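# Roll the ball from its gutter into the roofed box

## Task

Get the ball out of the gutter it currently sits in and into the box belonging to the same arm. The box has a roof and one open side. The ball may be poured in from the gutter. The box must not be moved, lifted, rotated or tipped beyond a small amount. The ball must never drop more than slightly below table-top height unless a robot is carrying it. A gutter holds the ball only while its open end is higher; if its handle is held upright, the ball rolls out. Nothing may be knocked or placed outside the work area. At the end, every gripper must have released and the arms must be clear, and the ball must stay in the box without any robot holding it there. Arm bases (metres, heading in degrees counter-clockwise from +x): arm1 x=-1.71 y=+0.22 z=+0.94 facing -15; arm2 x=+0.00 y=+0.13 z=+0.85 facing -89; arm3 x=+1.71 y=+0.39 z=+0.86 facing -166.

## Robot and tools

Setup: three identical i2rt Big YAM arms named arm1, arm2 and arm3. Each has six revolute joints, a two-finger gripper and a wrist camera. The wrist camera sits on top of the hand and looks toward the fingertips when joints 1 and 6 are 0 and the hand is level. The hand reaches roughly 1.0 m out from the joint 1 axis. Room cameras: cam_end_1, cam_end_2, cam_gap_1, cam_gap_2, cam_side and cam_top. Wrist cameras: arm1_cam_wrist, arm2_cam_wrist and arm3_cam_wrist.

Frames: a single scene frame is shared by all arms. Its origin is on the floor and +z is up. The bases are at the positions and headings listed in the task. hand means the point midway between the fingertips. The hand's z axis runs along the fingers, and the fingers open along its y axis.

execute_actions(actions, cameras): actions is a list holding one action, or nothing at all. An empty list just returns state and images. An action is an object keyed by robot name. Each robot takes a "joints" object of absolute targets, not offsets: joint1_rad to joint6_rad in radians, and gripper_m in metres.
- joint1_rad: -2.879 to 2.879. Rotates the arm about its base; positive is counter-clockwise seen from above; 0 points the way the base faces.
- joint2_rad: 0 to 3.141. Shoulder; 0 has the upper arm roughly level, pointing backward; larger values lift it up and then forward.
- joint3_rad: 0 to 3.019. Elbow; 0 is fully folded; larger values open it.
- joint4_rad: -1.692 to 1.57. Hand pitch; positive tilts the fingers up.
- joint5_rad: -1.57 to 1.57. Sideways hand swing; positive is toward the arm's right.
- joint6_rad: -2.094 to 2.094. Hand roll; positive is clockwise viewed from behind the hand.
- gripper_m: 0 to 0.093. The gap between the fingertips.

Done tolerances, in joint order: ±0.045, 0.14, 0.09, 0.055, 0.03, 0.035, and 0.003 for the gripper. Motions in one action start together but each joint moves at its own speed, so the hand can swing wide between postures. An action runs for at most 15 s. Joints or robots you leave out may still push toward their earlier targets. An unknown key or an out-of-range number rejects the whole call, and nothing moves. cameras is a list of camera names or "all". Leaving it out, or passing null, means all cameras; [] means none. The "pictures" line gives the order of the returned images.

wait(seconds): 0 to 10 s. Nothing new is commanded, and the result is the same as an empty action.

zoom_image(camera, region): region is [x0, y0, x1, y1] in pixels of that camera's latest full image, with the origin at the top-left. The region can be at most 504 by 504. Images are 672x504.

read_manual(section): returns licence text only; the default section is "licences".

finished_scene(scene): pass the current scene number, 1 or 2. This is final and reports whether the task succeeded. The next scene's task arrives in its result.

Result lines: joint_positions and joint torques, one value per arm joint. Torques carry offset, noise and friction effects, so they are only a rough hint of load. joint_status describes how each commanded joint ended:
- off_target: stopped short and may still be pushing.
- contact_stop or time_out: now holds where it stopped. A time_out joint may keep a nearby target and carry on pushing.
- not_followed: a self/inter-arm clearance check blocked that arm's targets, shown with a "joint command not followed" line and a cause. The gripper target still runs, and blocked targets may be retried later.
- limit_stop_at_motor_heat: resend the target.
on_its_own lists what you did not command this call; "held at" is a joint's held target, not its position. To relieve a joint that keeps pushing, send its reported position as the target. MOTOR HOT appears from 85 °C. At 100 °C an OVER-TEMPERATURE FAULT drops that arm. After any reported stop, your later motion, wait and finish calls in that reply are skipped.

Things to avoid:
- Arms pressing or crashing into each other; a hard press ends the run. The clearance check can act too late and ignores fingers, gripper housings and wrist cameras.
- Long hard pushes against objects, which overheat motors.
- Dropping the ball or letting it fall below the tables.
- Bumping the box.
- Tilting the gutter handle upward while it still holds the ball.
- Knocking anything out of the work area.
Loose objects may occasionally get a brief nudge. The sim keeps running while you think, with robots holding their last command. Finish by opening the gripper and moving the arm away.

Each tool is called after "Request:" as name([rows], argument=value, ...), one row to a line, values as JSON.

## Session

Request:
execute_actions(actions=[])

Scene clock: 0.00 s.
Joint torques (N m, as the arm reports them, + toward a larger angle): no reading
arm1.joint_positions: joint1_rad=-0.894 joint2_rad=+0.442 joint3_rad=+1.426 joint4_rad=-1.391 joint5_rad=+0.192 joint6_rad=+0.091 gripper_m=+0.094
arm1.joint_status: not commanded
arm1.hand: x=-1.6893 y=+0.0772 z=+1.5196 quat_wxyz=(-0.432, -0.529, -0.644, +0.345) (m; scene frame)
arm2.joint_positions: joint1_rad=-0.112 joint2_rad=+0.336 joint3_rad=+1.605 joint4_rad=-1.598 joint5_rad=-0.149 joint6_rad=-0.015 gripper_m=+0.095
arm2.joint_status: not commanded
arm2.hand: x=+0.0203 y=+0.1003 z=+1.4580 quat_wxyz=(-0.433, -0.567, -0.582, +0.391) (m; scene frame)
arm3.joint_positions: joint1_rad=+0.491 joint2_rad=+0.265 joint3_rad=+1.482 joint4_rad=-1.284 joint5_rad=-0.172 joint6_rad=-0.316 gripper_m=+0.095
arm3.joint_status: not commanded
arm3.hand: x=+1.6965 y=+0.3348 z=+1.4962 quat_wxyz=(-0.203, -0.601, -0.415, +0.652) (m; scene frame)
pictures: arm1_cam_wrist, arm2_cam_wrist, arm3_cam_wrist, cam_end_1, cam_end_2, cam_gap_1, cam_gap_2, cam_side, cam_top
camera_calibration (this result's frames):
arm1_cam_wrist: T_world_to_cam=[[-0.978316, -0.207003, -0.00694274, -1.62595], [-0.174122, 0.840145, -0.513651, 0.424575], [0.11216, -0.501304, -0.857971, 1.65478], [0, 0, 0, 1]] pos_world=[-1.70237, 0.136267, 1.62655]
arm2_cam_wrist: T_world_to_cam=[[-0.998799, -0.0377099, -0.0312869, 0.0706065], [-0.0122064, 0.80988, -0.586468, 0.783261], [0.0474543, -0.585382, -0.809368, 1.36335], [0, 0, 0, 1]] pos_world=[0.0153858, 0.166393, 1.56502]
arm3_cam_wrist: T_world_to_cam=[[-0.764303, 0.575389, 0.291149, 0.672201], [0.199551, 0.640368, -0.741693, 0.562955], [-0.613205, -0.508779, -0.604255, 2.2362], [0, 0, 0, 1]] pos_world=[1.77267, 0.390455, 1.57306]
Images, in order (width x height): arm1_cam_wrist 672x504, arm2_cam_wrist 672x504, arm3_cam_wrist 672x504, cam_end_1 672x504, cam_end_2 672x504, cam_gap_1 672x504, cam_gap_2 672x504, cam_side 672x504, cam_top 672x504.

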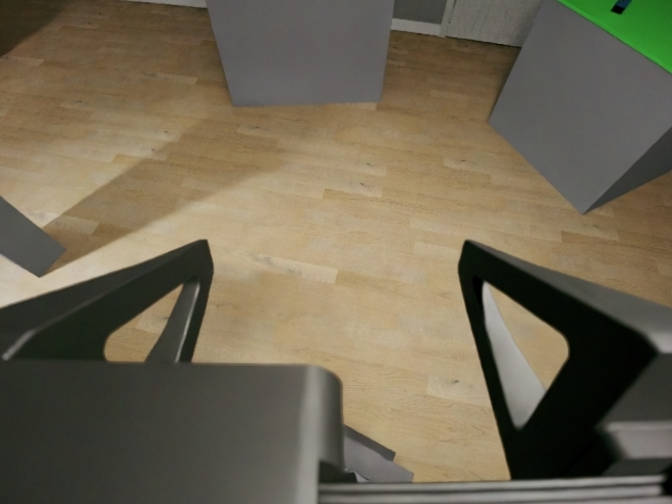

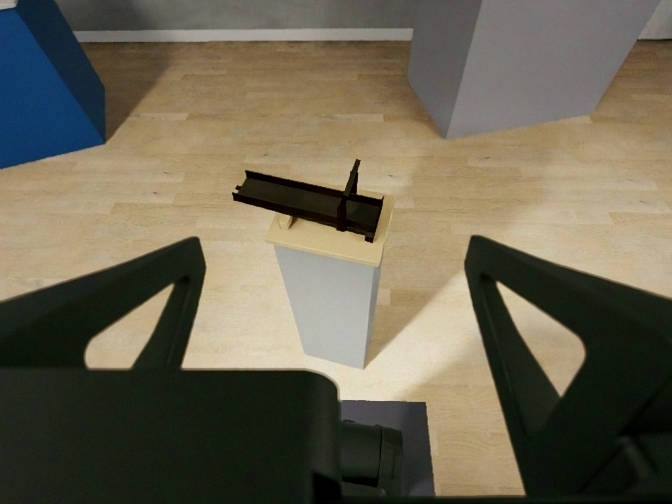

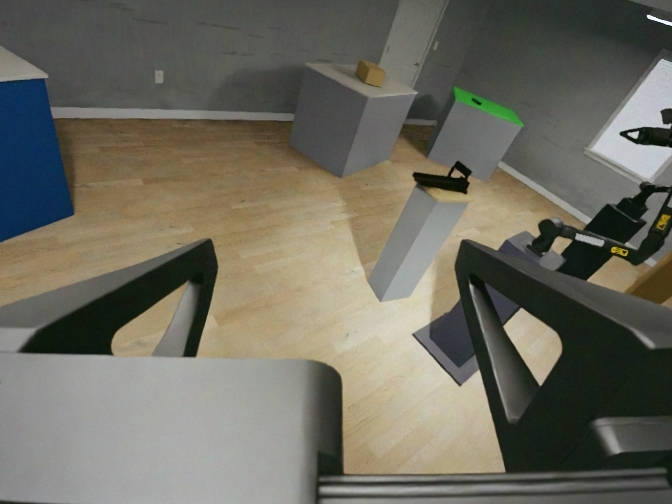

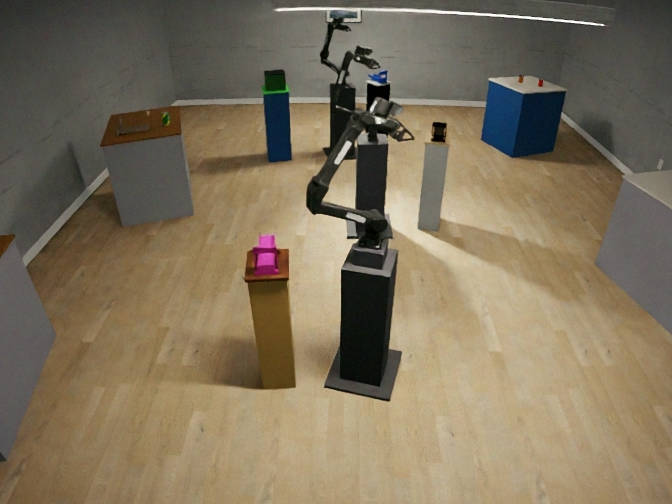

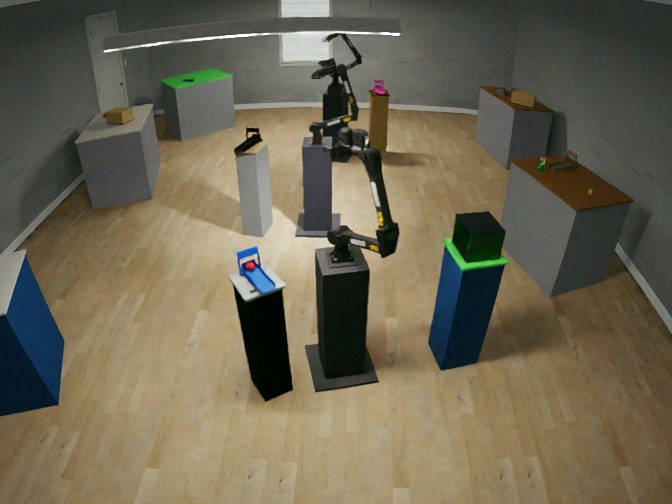

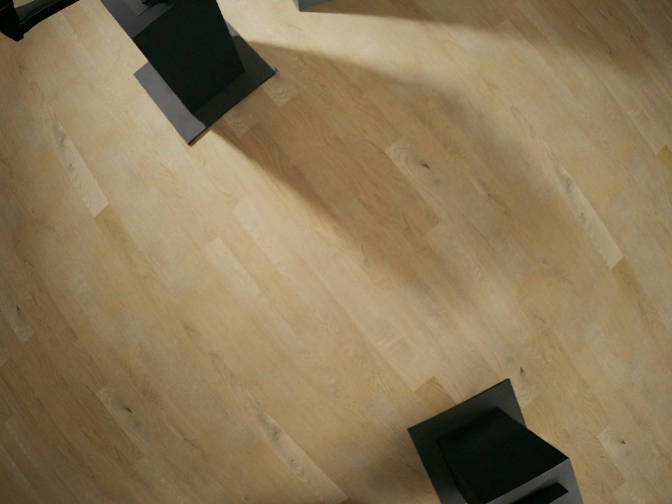

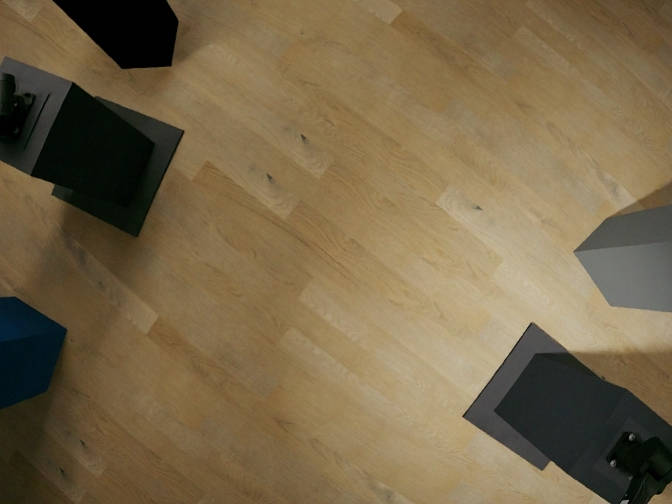

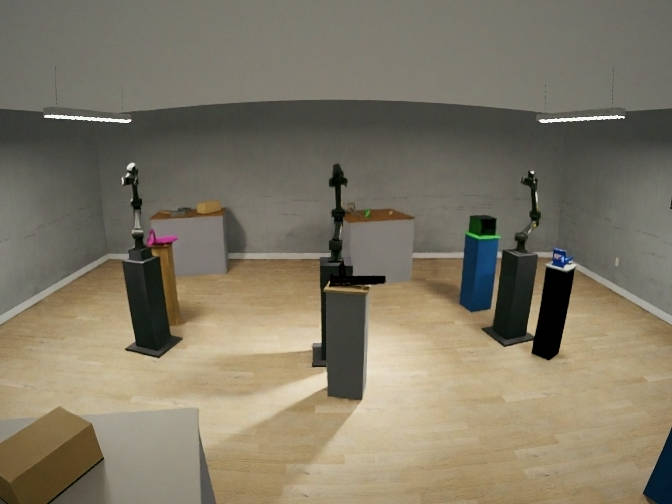

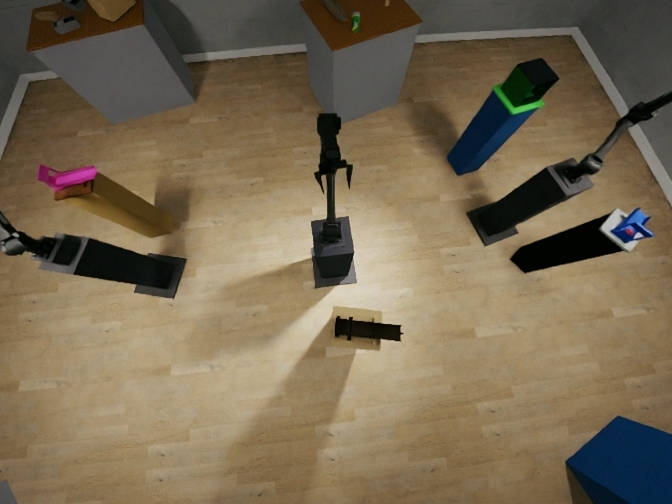

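Request:
zoom_image(camera="cam_end_2", region=[200, 220, 320, 320])

Request:
zoom_image(camera="cam_end_2", region=[420, 190, 540, 290])

Request:
zoom_image(camera="cam_side", region=[440, 190, 600, 300])

Request:
zoom_image(camera="cam_top", region=[440, 40, 672, 280])

Region (200, 220, 320, 320) of cam_end_2's 672x504 image, scaled by 4.200, with more detail than that image has.

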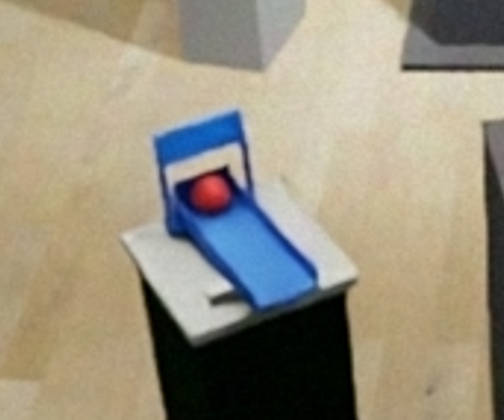

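Region (420, 190, 540, 290) of cam_end_2's 672x504 image, scaled by 4.200, with more detail than that image has.

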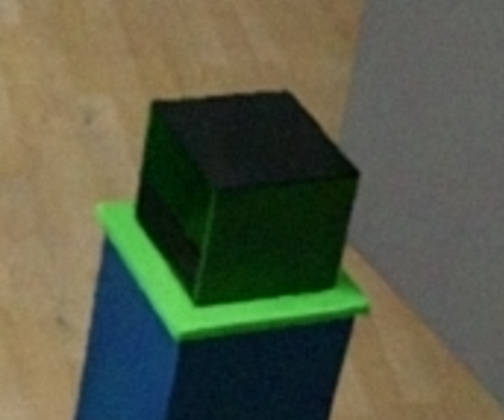

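Region (440, 190, 600, 300) of cam_side's 672x504 image, scaled by 3.150, with more detail than that image has; it fills the top 346 rows of this view, and the rest is white.

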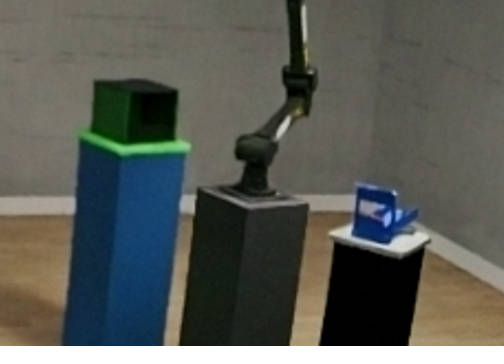

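Region (440, 40, 672, 280) of cam_top's 672x504 image, scaled by 2.100, with more detail than that image has; it fills the left 487 columns of this view, and the rest is white.

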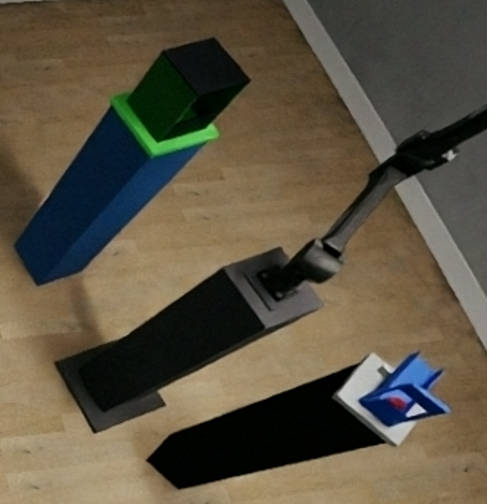

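Request:
execute_actions([
  {"arm3": {"joints": {"joint1_rad": 1.46, "joint2_rad": 1.0, "joint3_rad": 1.30, "joint4_rad": -1.255, "joint5_rad": 0.0, "joint6_rad": 0.0, "gripper_m": 0.093}}},
], cameras=["arm3_cam_wrist", "cam_end_2"])

Scene clock: 36.40 s.
Joint torques (N m, as the arm reports them, + toward a larger angle): arm1=[0.55 3.53 8.05 1.93 0.13 0.05] | arm2=[ 0.71 10.46  4.43  2.47  0.04 -0.05] | arm3=[-0.32 -6.4  10.64  1.73  0.05  0.21]
arm1.joint_positions: joint1_rad=-0.894 joint2_rad=+0.442 joint3_rad=+1.426 joint4_rad=-1.391 joint5_rad=+0.192 joint6_rad=+0.091 gripper_m=+0.094
arm1.joint_status: not commanded
arm1.hand: x=-1.6893 y=+0.0772 z=+1.5196 quat_wxyz=(-0.432, -0.529, -0.644, +0.345) (m; scene frame)
arm2.joint_positions: joint1_rad=-0.112 joint2_rad=+0.336 joint3_rad=+1.605 joint4_rad=-1.598 joint5_rad=-0.149 joint6_rad=-0.015 gripper_m=+0.095
arm2.joint_status: not commanded
arm2.hand: x=+0.0203 y=+0.1003 z=+1.4580 quat_wxyz=(-0.433, -0.567, -0.582, +0.391) (m; scene frame)
arm3.joint_positions: joint1_rad=+1.458 joint2_rad=+1.005 joint3_rad=+1.288 joint4_rad=-1.262 joint5_rad=+0.001 joint6_rad=-0.012 gripper_m=+0.093
arm3.joint_status: all done
arm3.hand: x=+1.7625 y=+0.0122 z=+1.2486 quat_wxyz=(-0.219, -0.627, -0.722, +0.194) (m; scene frame)
pictures: arm3_cam_wrist, cam_end_2
camera_calibration (this result's frames):
arm3_cam_wrist: T_world_to_cam=[[-0.991168, -0.132573, 0.0030833, 1.74854], [-0.132473, 0.990937, 0.0222553, 0.1998], [-0.0060058, 0.0216503, -0.999748, 1.38004], [0, 0, 0, 1]] pos_world=[1.76785, 0.00394136, 1.36985]
Images, in order (width x height): arm3_cam_wrist 672x504, cam_end_2 672x504.

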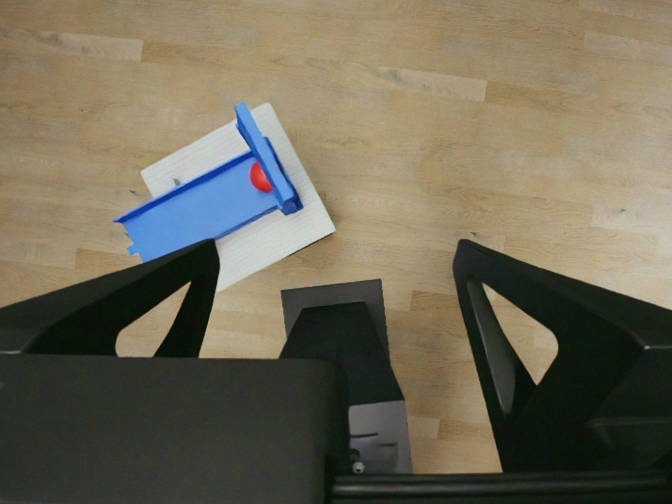

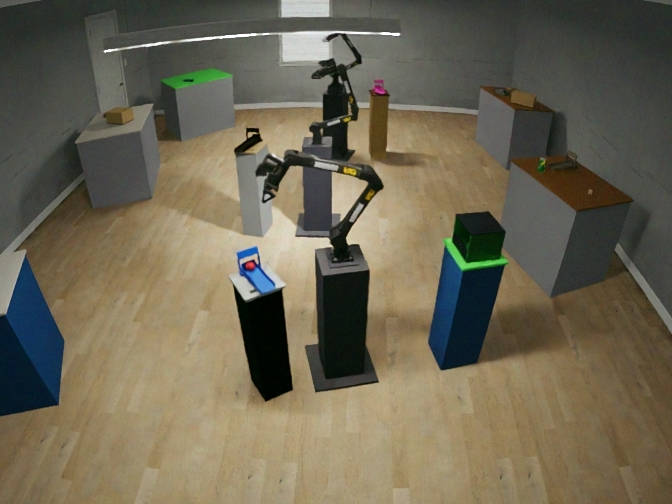

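Request:
zoom_image(camera="arm3_cam_wrist", region=[100, 80, 360, 300])

Region (100, 80, 360, 300) of arm3_cam_wrist's 672x504 image, scaled by 1.938, with more detail than that image has; it fills the top 426 rows of this view, and the rest is white.

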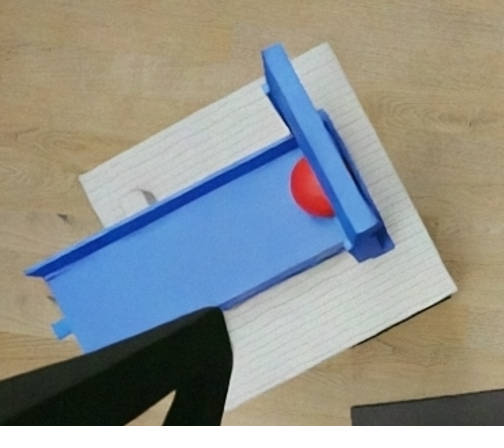

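Request:
execute_actions([
  {"arm3": {"joints": {"joint1_rad": 1.569, "joint2_rad": 1.712, "joint3_rad": 1.56, "joint4_rad": -1.486, "joint5_rad": -0.212, "joint6_rad": -0.363}}},
], cameras=["arm3_cam_wrist", "cam_end_2"])

Request:
zoom_image(camera="cam_end_2", region=[180, 170, 340, 320])

Scene clock: 81.60 s.
Joint torques (N m, as the arm reports them, + toward a larger angle): arm1=[0.57 3.6  8.06 1.96 0.13 0.05] | arm2=[ 0.71 10.57  4.34  2.52  0.04 -0.04] | arm3=[ -0.98 -17.39  10.5    0.15  -0.23  -0.08]
arm1.joint_positions: joint1_rad=-0.894 joint2_rad=+0.442 joint3_rad=+1.426 joint4_rad=-1.391 joint5_rad=+0.192 joint6_rad=+0.091 gripper_m=+0.094
arm1.joint_status: not commanded
arm1.hand: x=-1.6893 y=+0.0772 z=+1.5196 quat_wxyz=(-0.432, -0.529, -0.644, +0.345) (m; scene frame)
arm2.joint_positions: joint1_rad=-0.112 joint2_rad=+0.336 joint3_rad=+1.605 joint4_rad=-1.598 joint5_rad=-0.149 joint6_rad=-0.015 gripper_m=+0.095
arm2.joint_status: not commanded
arm2.hand: x=+0.0203 y=+0.1003 z=+1.4580 quat_wxyz=(-0.433, -0.567, -0.582, +0.391) (m; scene frame)
arm3.joint_positions: joint1_rad=+1.571 joint2_rad=+1.716 joint3_rad=+1.536 joint4_rad=-1.478 joint5_rad=-0.210 joint6_rad=-0.352 gripper_m=+0.093
arm3.joint_status: all done
arm3.hand: x=+1.8683 y=-0.0869 z=+1.0459 quat_wxyz=(-0.051, -0.470, -0.875, -0.102) (m; scene frame)
pictures: arm3_cam_wrist, cam_end_2
camera_calibration (this result's frames):
arm3_cam_wrist: T_world_to_cam=[[-0.816298, -0.532254, -0.224417, 1.71744], [-0.553131, 0.608319, 0.569205, 0.497118], [-0.166444, 0.588773, -0.790976, 1.31089], [0, 0, 0, 1]] pos_world=[1.8951, -0.160112, 1.13934]
Images, in order (width x height): arm3_cam_wrist 672x504, cam_end_2 672x504.

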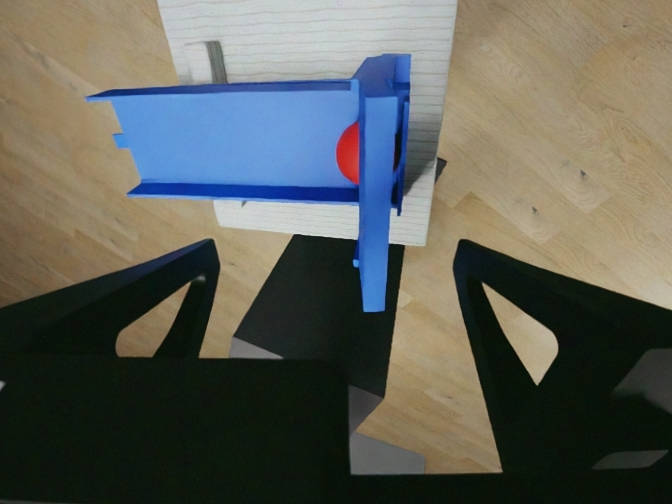

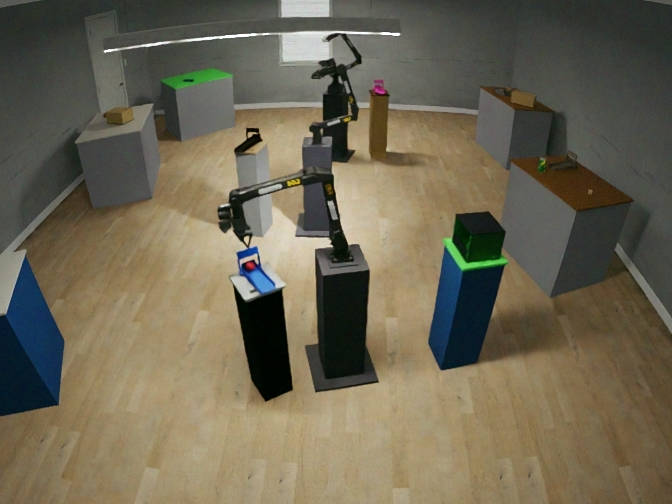

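Region (180, 170, 340, 320) of cam_end_2's 672x504 image, scaled by 3.150, with more detail than that image has; it fills the top 472 rows of this view, and the rest is white.

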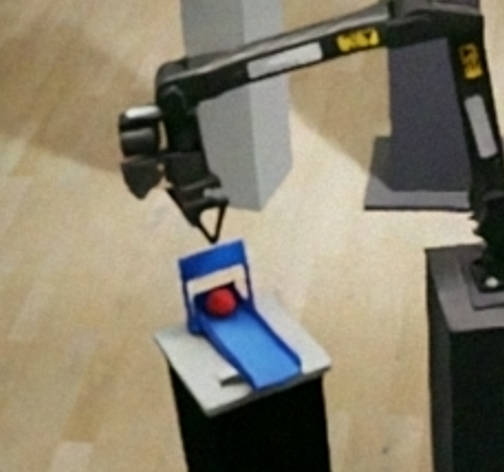

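Request:
execute_actions([
  {"arm3": {"joints": {"joint2_rad": 1.748, "joint3_rad": 1.37, "joint4_rad": -1.272}}},
], cameras=["arm3_cam_wrist", "cam_end_2"])

Request:
zoom_image(camera="cam_end_2", region=[180, 170, 340, 320])

Scene clock: 103.80 s.
Joint torques (N m, as the arm reports them, + toward a larger angle): arm1=[0.58 3.65 8.05 1.94 0.13 0.05] | arm2=[ 0.61 10.87  4.34  2.49  0.02 -0.05] | arm3=[ -0.08 -17.32   8.48   0.8   -0.22  -0.07]
arm1.joint_positions: joint1_rad=-0.894 joint2_rad=+0.442 joint3_rad=+1.426 joint4_rad=-1.391 joint5_rad=+0.192 joint6_rad=+0.091 gripper_m=+0.094
arm1.joint_status: not commanded
arm1.hand: x=-1.6893 y=+0.0772 z=+1.5196 quat_wxyz=(-0.432, -0.529, -0.644, +0.345) (m; scene frame)
arm2.joint_positions: joint1_rad=-0.112 joint2_rad=+0.336 joint3_rad=+1.605 joint4_rad=-1.598 joint5_rad=-0.149 joint6_rad=-0.015 gripper_m=+0.095
arm2.joint_status: not commanded
arm2.hand: x=+0.0203 y=+0.1003 z=+1.4580 quat_wxyz=(-0.433, -0.567, -0.582, +0.391) (m; scene frame)
arm3.joint_positions: joint1_rad=+1.571 joint2_rad=+1.755 joint3_rad=+1.365 joint4_rad=-1.281 joint5_rad=-0.210 joint6_rad=-0.352 gripper_m=+0.093
arm3.joint_status: all done
arm3.hand: x=+1.8657 y=-0.0756 z=+0.9639 quat_wxyz=(-0.046, -0.471, -0.875, -0.107) (m; scene frame)
pictures: arm3_cam_wrist, cam_end_2
camera_calibration (this result's frames):
arm3_cam_wrist: T_world_to_cam=[[-0.816863, -0.529403, -0.229058, 1.70863], [-0.551406, 0.600056, 0.579556, 0.521665], [-0.169371, 0.599721, -0.782079, 1.23667], [0, 0, 0, 1]] pos_world=[1.89282, -0.150132, 1.05621]
Images, in order (width x height): arm3_cam_wrist 672x504, cam_end_2 672x504.

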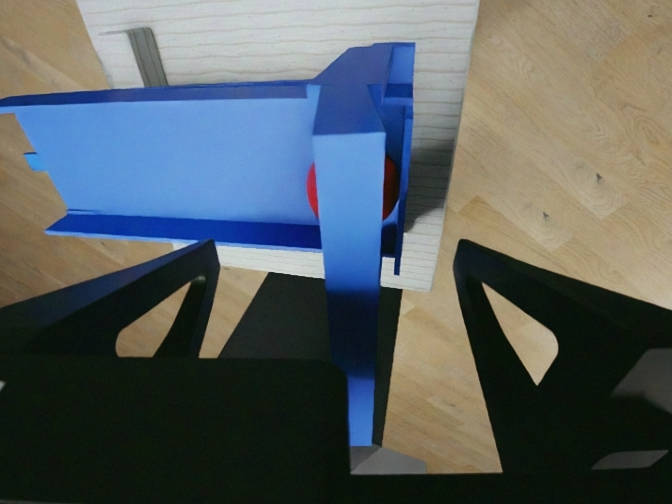

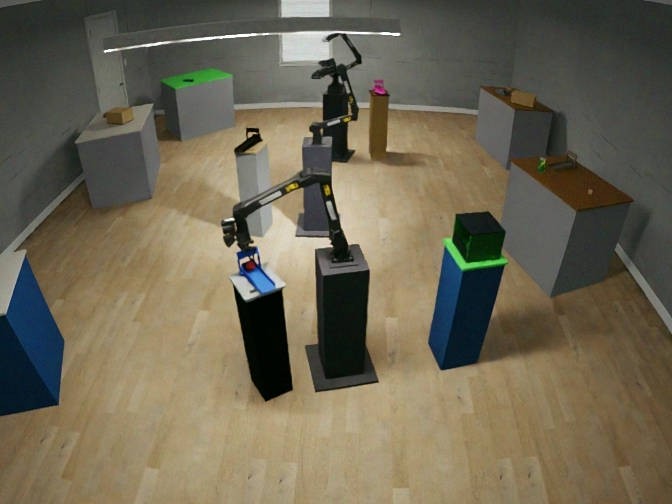

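Region (180, 170, 340, 320) of cam_end_2's 672x504 image, scaled by 3.150, with more detail than that image has; it fills the top 472 rows of this view, and the rest is white.

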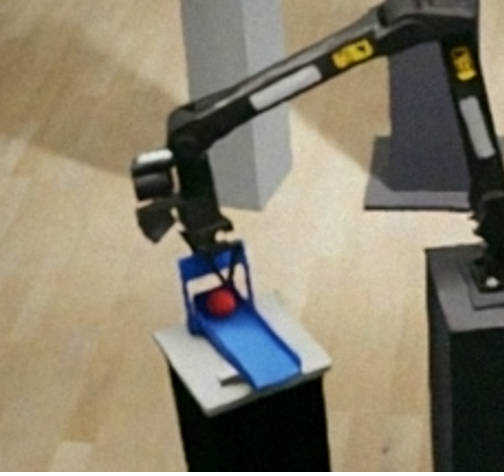

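Request:
execute_actions([
  {"arm3": {"joints": {"gripper_m": 0.0}}},
], cameras=["arm3_cam_wrist"])

Scene clock: 109.07 s.
Joint torques (N m, as the arm reports them, + toward a larger angle): arm1=[0.59 3.62 8.07 1.93 0.13 0.06] | arm2=[ 0.89 10.4   4.38  2.41  0.02 -0.03] | arm3=[ -0.6  -17.42   8.63   0.65  -0.1   -0.07]
arm1.joint_positions: joint1_rad=-0.894 joint2_rad=+0.442 joint3_rad=+1.426 joint4_rad=-1.391 joint5_rad=+0.192 joint6_rad=+0.091 gripper_m=+0.094
arm1.joint_status: not commanded
arm1.hand: x=-1.6893 y=+0.0772 z=+1.5196 quat_wxyz=(-0.432, -0.529, -0.644, +0.345) (m; scene frame)
arm2.joint_positions: joint1_rad=-0.112 joint2_rad=+0.336 joint3_rad=+1.605 joint4_rad=-1.598 joint5_rad=-0.149 joint6_rad=-0.015 gripper_m=+0.095
arm2.joint_status: not commanded
arm2.hand: x=+0.0203 y=+0.1003 z=+1.4580 quat_wxyz=(-0.433, -0.567, -0.582, +0.391) (m; scene frame)
arm3.joint_positions: joint1_rad=+1.571 joint2_rad=+1.755 joint3_rad=+1.365 joint4_rad=-1.278 joint5_rad=-0.213 joint6_rad=-0.356 gripper_m=+0.012
arm3.joint_status: gripper_m off_target (ended at +0.012, target +0.000)
arm3.hand: x=+1.8663 y=-0.0762 z=+0.9639 quat_wxyz=(-0.048, -0.469, -0.876, -0.107) (m; scene frame)
pictures: arm3_cam_wrist
camera_calibration (this result's frames):
arm3_cam_wrist: T_world_to_cam=[[-0.814146, -0.532908, -0.230598, 1.70495], [-0.555701, 0.599893, 0.575608, 0.534168], [-0.168412, 0.596773, -0.784538, 1.23751], [0, 0, 0, 1]] pos_world=[1.89333, -0.150374, 1.05656]
Images, in order (width x height): arm3_cam_wrist 672x504.

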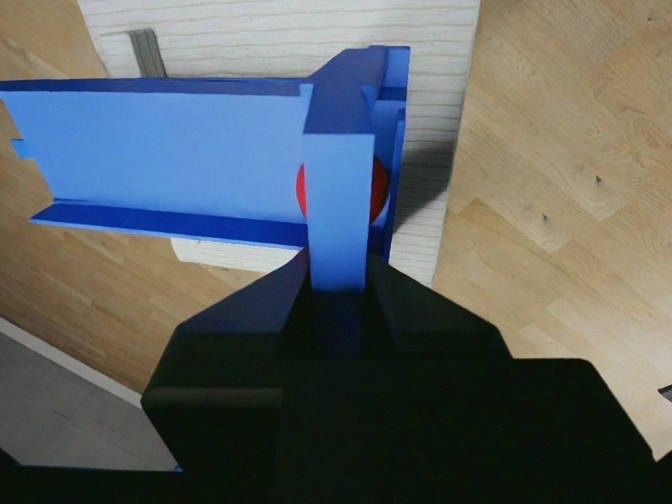

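Request:
execute_actions([
  {"arm3": {"joints": {"joint2_rad": 1.566, "joint3_rad": 1.57, "joint4_rad": -1.60, "joint5_rad": -0.48}}},
], cameras=["arm3_cam_wrist", "cam_end_2"])

Scene clock: 172.00 s.
Joint torques (N m, as the arm reports them, + toward a larger angle): arm1=[0.53 3.57 8.05 1.93 0.13 0.06] | arm2=[ 0.54 10.35  4.35  2.47  0.04 -0.02] | arm3=[ -0.39 -16.05  11.07   0.13  -0.53  -0.04]
arm1.joint_positions: joint1_rad=-0.894 joint2_rad=+0.442 joint3_rad=+1.426 joint4_rad=-1.391 joint5_rad=+0.192 joint6_rad=+0.091 gripper_m=+0.094
arm1.joint_status: not commanded
arm1.hand: x=-1.6893 y=+0.0772 z=+1.5196 quat_wxyz=(-0.432, -0.529, -0.644, +0.345) (m; scene frame)
arm2.joint_positions: joint1_rad=-0.112 joint2_rad=+0.336 joint3_rad=+1.605 joint4_rad=-1.598 joint5_rad=-0.149 joint6_rad=-0.015 gripper_m=+0.095
arm2.joint_status: not commanded
arm2.hand: x=+0.0203 y=+0.1003 z=+1.4580 quat_wxyz=(-0.433, -0.567, -0.582, +0.391) (m; scene frame)
arm3.joint_positions: joint1_rad=+1.571 joint2_rad=+1.577 joint3_rad=+1.544 joint4_rad=-1.593 joint5_rad=-0.475 joint6_rad=-0.356 gripper_m=+0.012
arm3.joint_status: all done
arm3.hand: x=+1.9008 y=-0.0402 z=+1.1293 quat_wxyz=(-0.159, -0.460, -0.856, -0.177) (m; scene frame)
pictures: arm3_cam_wrist, cam_end_2
camera_calibration (this result's frames):
arm3_cam_wrist: T_world_to_cam=[[-0.734187, -0.50992, -0.448276, 1.88513], [-0.676909, 0.600879, 0.425133, 0.836885], [0.052576, 0.615569, -0.786327, 0.934277], [0, 0, 0, 1]] pos_world=[1.90141, -0.116713, 1.22392]
Images, in order (width x height): arm3_cam_wrist 672x504, cam_end_2 672x504.

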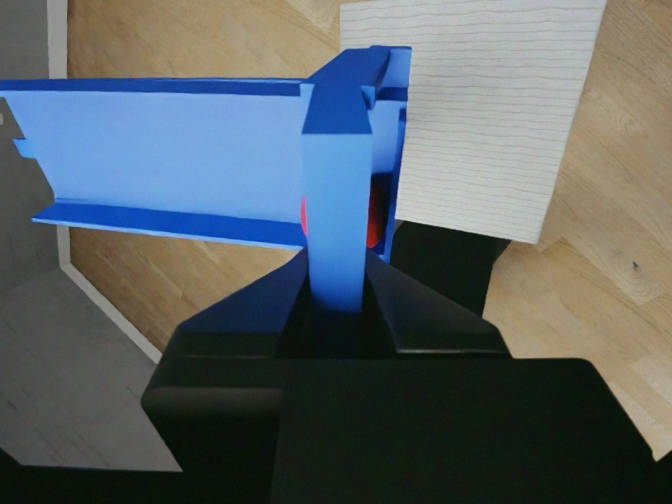

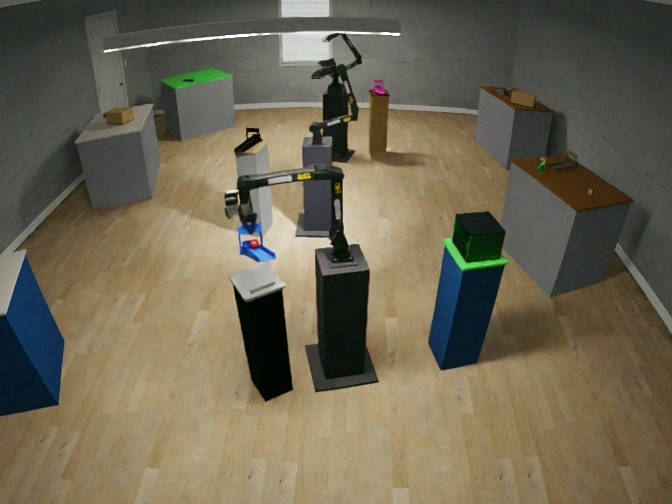

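Request:
execute_actions([
  {"arm3": {"joints": {"joint1_rad": -1.71, "joint2_rad": 1.35, "joint3_rad": 1.2, "joint4_rad": -1.476}}},
], cameras=["arm3_cam_wrist", "cam_end_2"])

Scene clock: 186.57 s.
Joint torques (N m, as the arm reports them, + toward a larger angle): arm1=[0.61 3.6  8.07 1.93 0.12 0.05] | arm2=[ 0.46 10.26  4.37  2.54  0.06 -0.04] | arm3=[ -0.42 -12.94   9.05   0.41  -0.63  -0.07]
arm1.joint_positions: joint1_rad=-0.894 joint2_rad=+0.442 joint3_rad=+1.426 joint4_rad=-1.391 joint5_rad=+0.192 joint6_rad=+0.091 gripper_m=+0.094
arm1.joint_status: not commanded
arm1.hand: x=-1.6893 y=+0.0772 z=+1.5196 quat_wxyz=(-0.432, -0.529, -0.644, +0.345) (m; scene frame)
arm2.joint_positions: joint1_rad=-0.112 joint2_rad=+0.336 joint3_rad=+1.605 joint4_rad=-1.598 joint5_rad=-0.149 joint6_rad=-0.015 gripper_m=+0.095
arm2.joint_status: not commanded
arm2.hand: x=+0.0203 y=+0.1003 z=+1.4580 quat_wxyz=(-0.433, -0.567, -0.582, +0.391) (m; scene frame)
arm3.joint_positions: joint1_rad=-1.713 joint2_rad=+1.368 joint3_rad=+1.196 joint4_rad=-1.474 joint5_rad=-0.473 joint6_rad=-0.356 gripper_m=+0.012
arm3.joint_status: all done
arm3.hand: x=+1.5998 y=+0.7505 z=+1.0817 quat_wxyz=(-0.172, -0.820, +0.522, +0.162) (m; scene frame)
pictures: arm3_cam_wrist, cam_end_2
camera_calibration (this result's frames):
arm3_cam_wrist: T_world_to_cam=[[0.802364, 0.391241, -0.450713, -1.08582], [0.581873, -0.680817, 0.444874, -0.894921], [-0.1328, -0.619208, -0.773916, 1.63583], [0, 0, 0, 1]] pos_world=[1.6092, 0.828459, 1.17472]
Images, in order (width x height): arm3_cam_wrist 672x504, cam_end_2 672x504.

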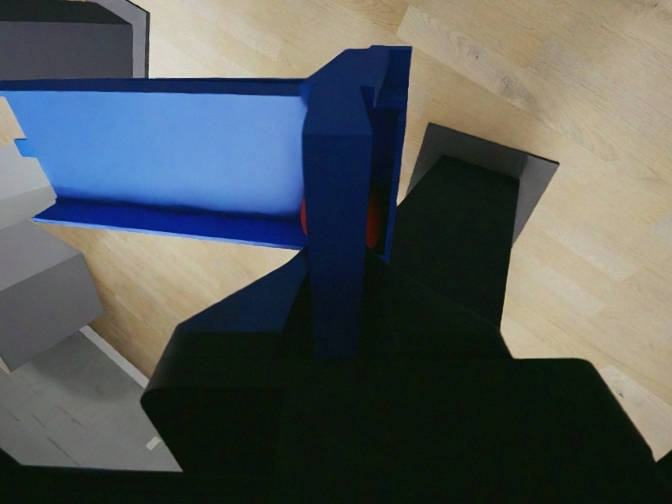

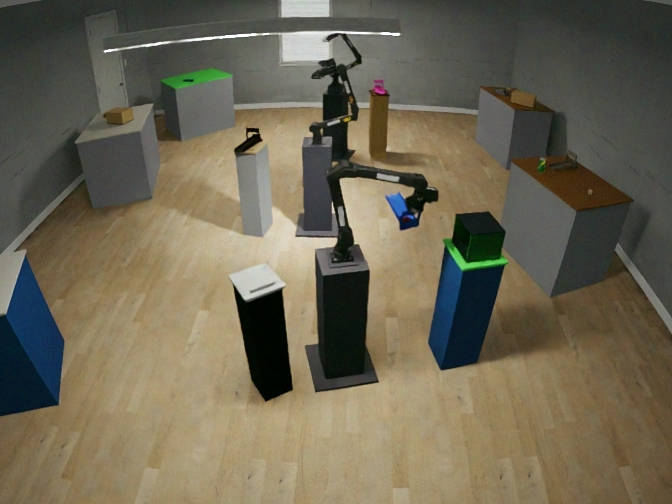

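Request:
execute_actions([
  {"arm3": {"joints": {"joint2_rad": 1.04, "joint3_rad": 0.80, "joint4_rad": -0.945, "joint6_rad": 0.6}}},
], cameras=["cam_end_2"])

Request:
execute_actions([
  {"arm3": {"joints": {"joint6_rad": 1.571}}},
], cameras=["cam_end_2"])

Scene clock: 198.00 s.
Joint torques (N m, as the arm reports them, + toward a larger angle): arm1=[0.58 3.56 8.07 1.94 0.13 0.06] | arm2=[ 0.73 10.47  4.38  2.55 -0.01 -0.03] | arm3=[-0.14 -6.74  9.91  1.97 -0.52  0.14]
arm1.joint_positions: joint1_rad=-0.894 joint2_rad=+0.442 joint3_rad=+1.426 joint4_rad=-1.391 joint5_rad=+0.192 joint6_rad=+0.091 gripper_m=+0.094
arm1.joint_status: not commanded
arm1.hand: x=-1.6893 y=+0.0772 z=+1.5196 quat_wxyz=(-0.432, -0.529, -0.644, +0.345) (m; scene frame)
arm2.joint_positions: joint1_rad=-0.112 joint2_rad=+0.336 joint3_rad=+1.605 joint4_rad=-1.598 joint5_rad=-0.149 joint6_rad=-0.015 gripper_m=+0.095
arm2.joint_status: not commanded
arm2.hand: x=+0.0203 y=+0.1003 z=+1.4580 quat_wxyz=(-0.433, -0.567, -0.582, +0.391) (m; scene frame)
arm3.joint_positions: joint1_rad=-1.713 joint2_rad=+1.044 joint3_rad=+0.791 joint4_rad=-0.963 joint5_rad=-0.474 joint6_rad=+0.588 gripper_m=+0.012
arm3.joint_status: all done
arm3.hand: x=+1.6030 y=+0.7181 z=+1.0419 quat_wxyz=(-0.135, -0.529, +0.799, +0.253) (m; scene frame)
pictures: cam_end_2
Images, in order (width x height): cam_end_2 672x504.

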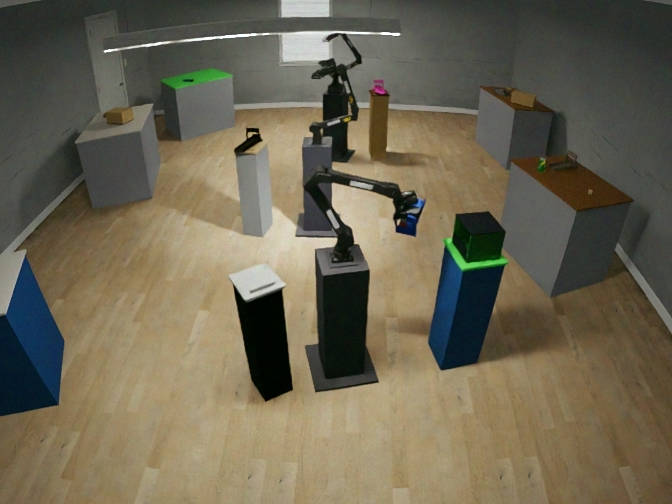

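Scene clock: 199.87 s.
Joint torques (N m, as the arm reports them, + toward a larger angle): arm1=[0.63 3.59 8.06 1.93 0.13 0.06] | arm2=[ 0.58  9.86  4.38  2.51  0.05 -0.05] | arm3=[-0.39 -6.51  9.9   1.78 -0.49  0.15]
arm1.joint_positions: joint1_rad=-0.894 joint2_rad=+0.442 joint3_rad=+1.426 joint4_rad=-1.391 joint5_rad=+0.192 joint6_rad=+0.091 gripper_m=+0.094
arm1.joint_status: not commanded
arm1.hand: x=-1.6893 y=+0.0772 z=+1.5196 quat_wxyz=(-0.432, -0.529, -0.644, +0.345) (m; scene frame)
arm2.joint_positions: joint1_rad=-0.112 joint2_rad=+0.336 joint3_rad=+1.605 joint4_rad=-1.598 joint5_rad=-0.149 joint6_rad=-0.015 gripper_m=+0.095
arm2.joint_status: not commanded
arm2.hand: x=+0.0203 y=+0.1003 z=+1.4580 quat_wxyz=(-0.433, -0.567, -0.582, +0.391) (m; scene frame)
arm3.joint_positions: joint1_rad=-1.713 joint2_rad=+1.044 joint3_rad=+0.791 joint4_rad=-0.963 joint5_rad=-0.474 joint6_rad=+1.562 gripper_m=+0.012
arm3.joint_status: all done
arm3.hand: x=+1.6030 y=+0.7181 z=+1.0419 quat_wxyz=(-0.238, -0.094, +0.953, +0.160) (m; scene frame)
pictures: cam_end_2
Images, in order (width x height): cam_end_2 672x504.

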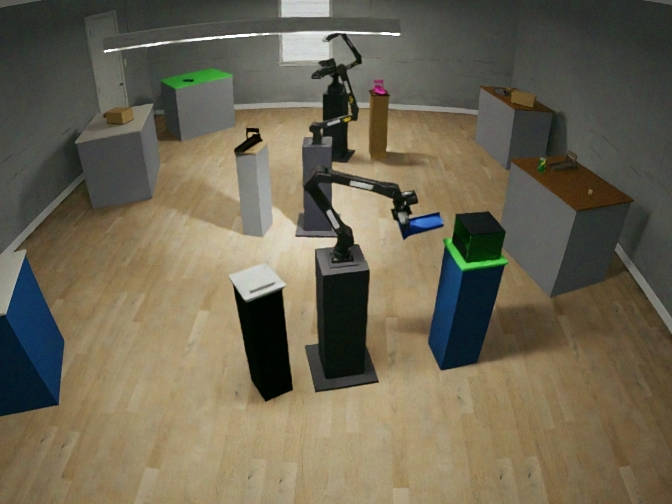

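Request:
execute_actions([
  {"arm3": {"joints": {"joint5_rad": 0.0}}},
], cameras=["arm3_cam_wrist", "cam_end_2", "cam_side", "cam_top"])

Request:
zoom_image(camera="cam_end_2", region=[370, 170, 530, 290])

Request:
zoom_image(camera="cam_side", region=[450, 180, 550, 260])

Request:
zoom_image(camera="cam_top", region=[470, 30, 672, 200])

Scene clock: 206.27 s.
Joint torques (N m, as the arm reports them, + toward a larger angle): arm1=[0.56 3.59 8.07 1.94 0.13 0.05] | arm2=[ 0.91 10.06  4.24  2.46  0.   -0.04] | arm3=[-0.24 -5.97  9.99  1.82  0.39  0.12]
arm1.joint_positions: joint1_rad=-0.894 joint2_rad=+0.442 joint3_rad=+1.426 joint4_rad=-1.391 joint5_rad=+0.192 joint6_rad=+0.091 gripper_m=+0.094
arm1.joint_status: not commanded
arm1.hand: x=-1.6893 y=+0.0772 z=+1.5196 quat_wxyz=(-0.432, -0.529, -0.644, +0.345) (m; scene frame)
arm2.joint_positions: joint1_rad=-0.112 joint2_rad=+0.336 joint3_rad=+1.605 joint4_rad=-1.598 joint5_rad=-0.149 joint6_rad=-0.015 gripper_m=+0.095
arm2.joint_status: not commanded
arm2.hand: x=+0.0203 y=+0.1003 z=+1.4580 quat_wxyz=(-0.433, -0.567, -0.582, +0.391) (m; scene frame)
arm3.joint_positions: joint1_rad=-1.713 joint2_rad=+1.044 joint3_rad=+0.791 joint4_rad=-0.963 joint5_rad=-0.003 joint6_rad=+1.566 gripper_m=+0.012
arm3.joint_status: all done
arm3.hand: x=+1.6799 y=+0.7325 z=+1.0243 quat_wxyz=(-0.009, -0.052, +0.983, +0.176) (m; scene frame)
pictures: arm3_cam_wrist, cam_end_2, cam_side, cam_top
camera_calibration (this result's frames):
arm3_cam_wrist: T_world_to_cam=[[0.0937003, -0.933916, -0.344993, 0.883883], [-0.791919, -0.279924, 0.542685, 0.985685], [-0.603395, 0.222357, -0.765815, 1.7567], [0, 0, 0, 1]] pos_world=[1.75775, 0.710775, 1.11532]
Images, in order (width x height): arm3_cam_wrist 672x504, cam_end_2 672x504, cam_side 672x504, cam_top 672x504.

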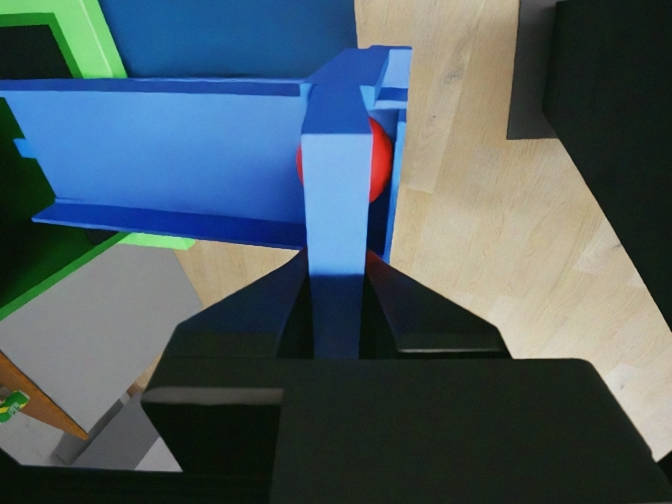

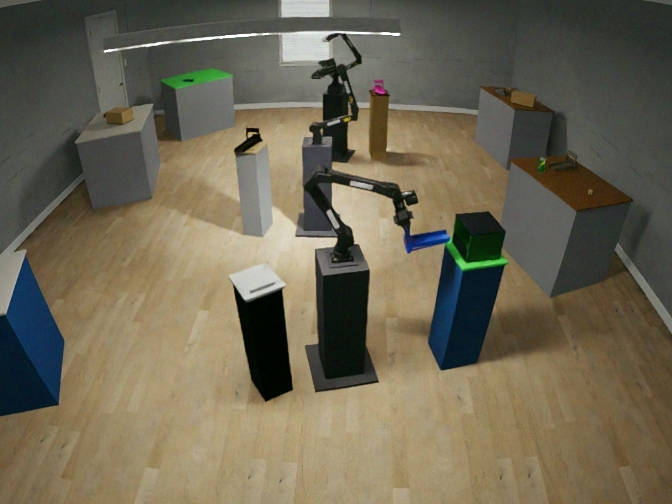

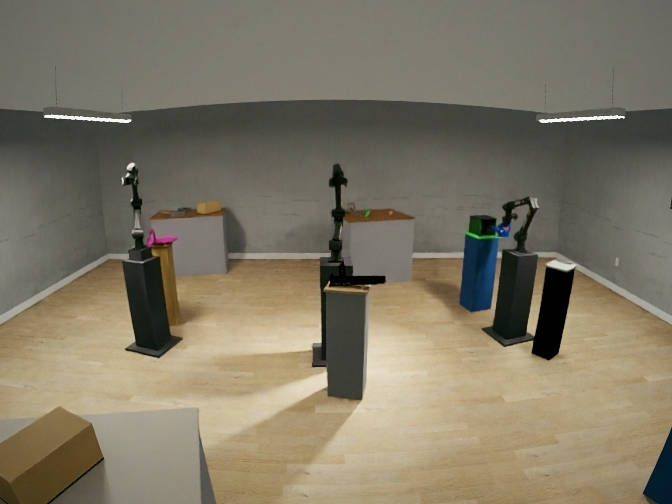

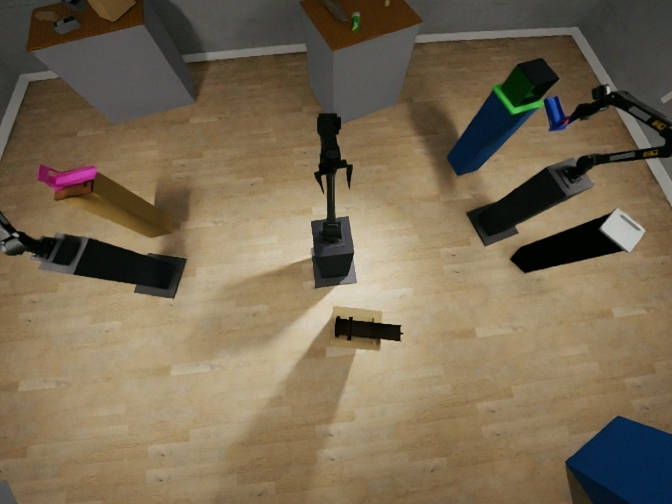

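Region (370, 170, 530, 290) of cam_end_2's 672x504 image, scaled by 3.150, with more detail than that image has; it fills the top 378 rows of this view, and the rest is white.

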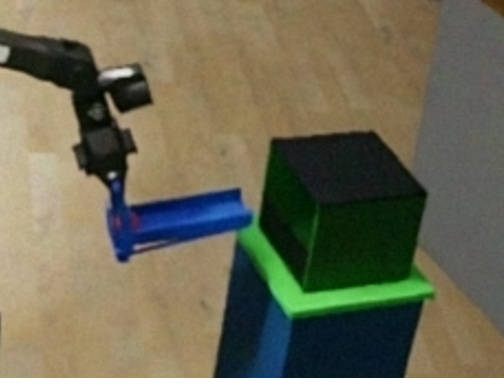

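Region (450, 180, 550, 260) of cam_side's 672x504 image, scaled by 5.040, with more detail than that image has; it fills the top 403 rows of this view, and the rest is white.

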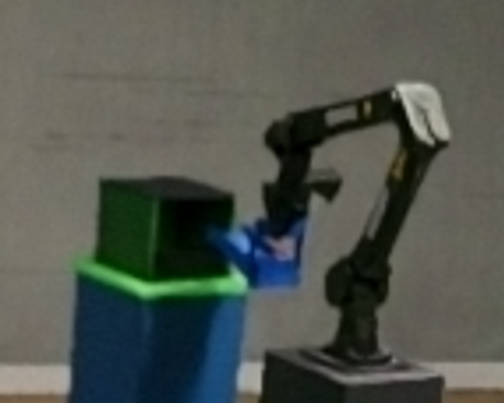

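Region (470, 30, 672, 200) of cam_top's 672x504 image, scaled by 2.495, with more detail than that image has; it fills the top 424 rows of this view, and the rest is white.

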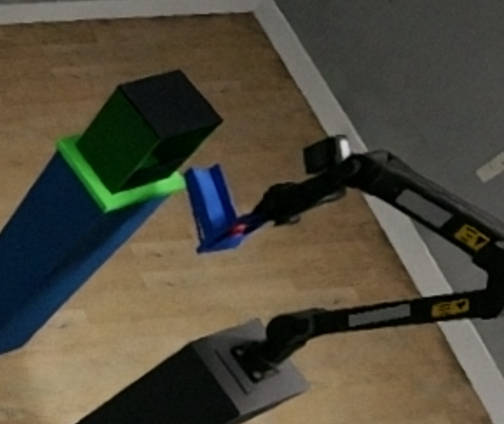

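Request:
zoom_image(camera="arm3_cam_wrist", region=[0, 0, 260, 340])

Region (0, 0, 260, 340) of arm3_cam_wrist's 672x504 image, scaled by 1.482, with more detail than that image has; it fills the left 385 columns of this view, and the rest is white.

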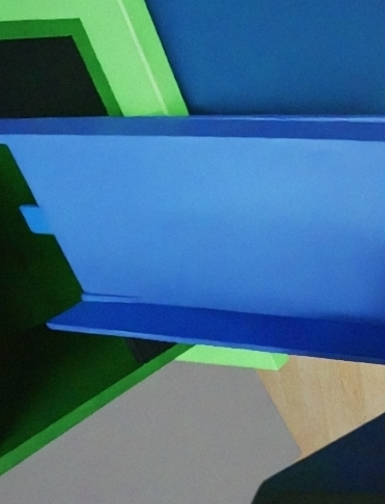

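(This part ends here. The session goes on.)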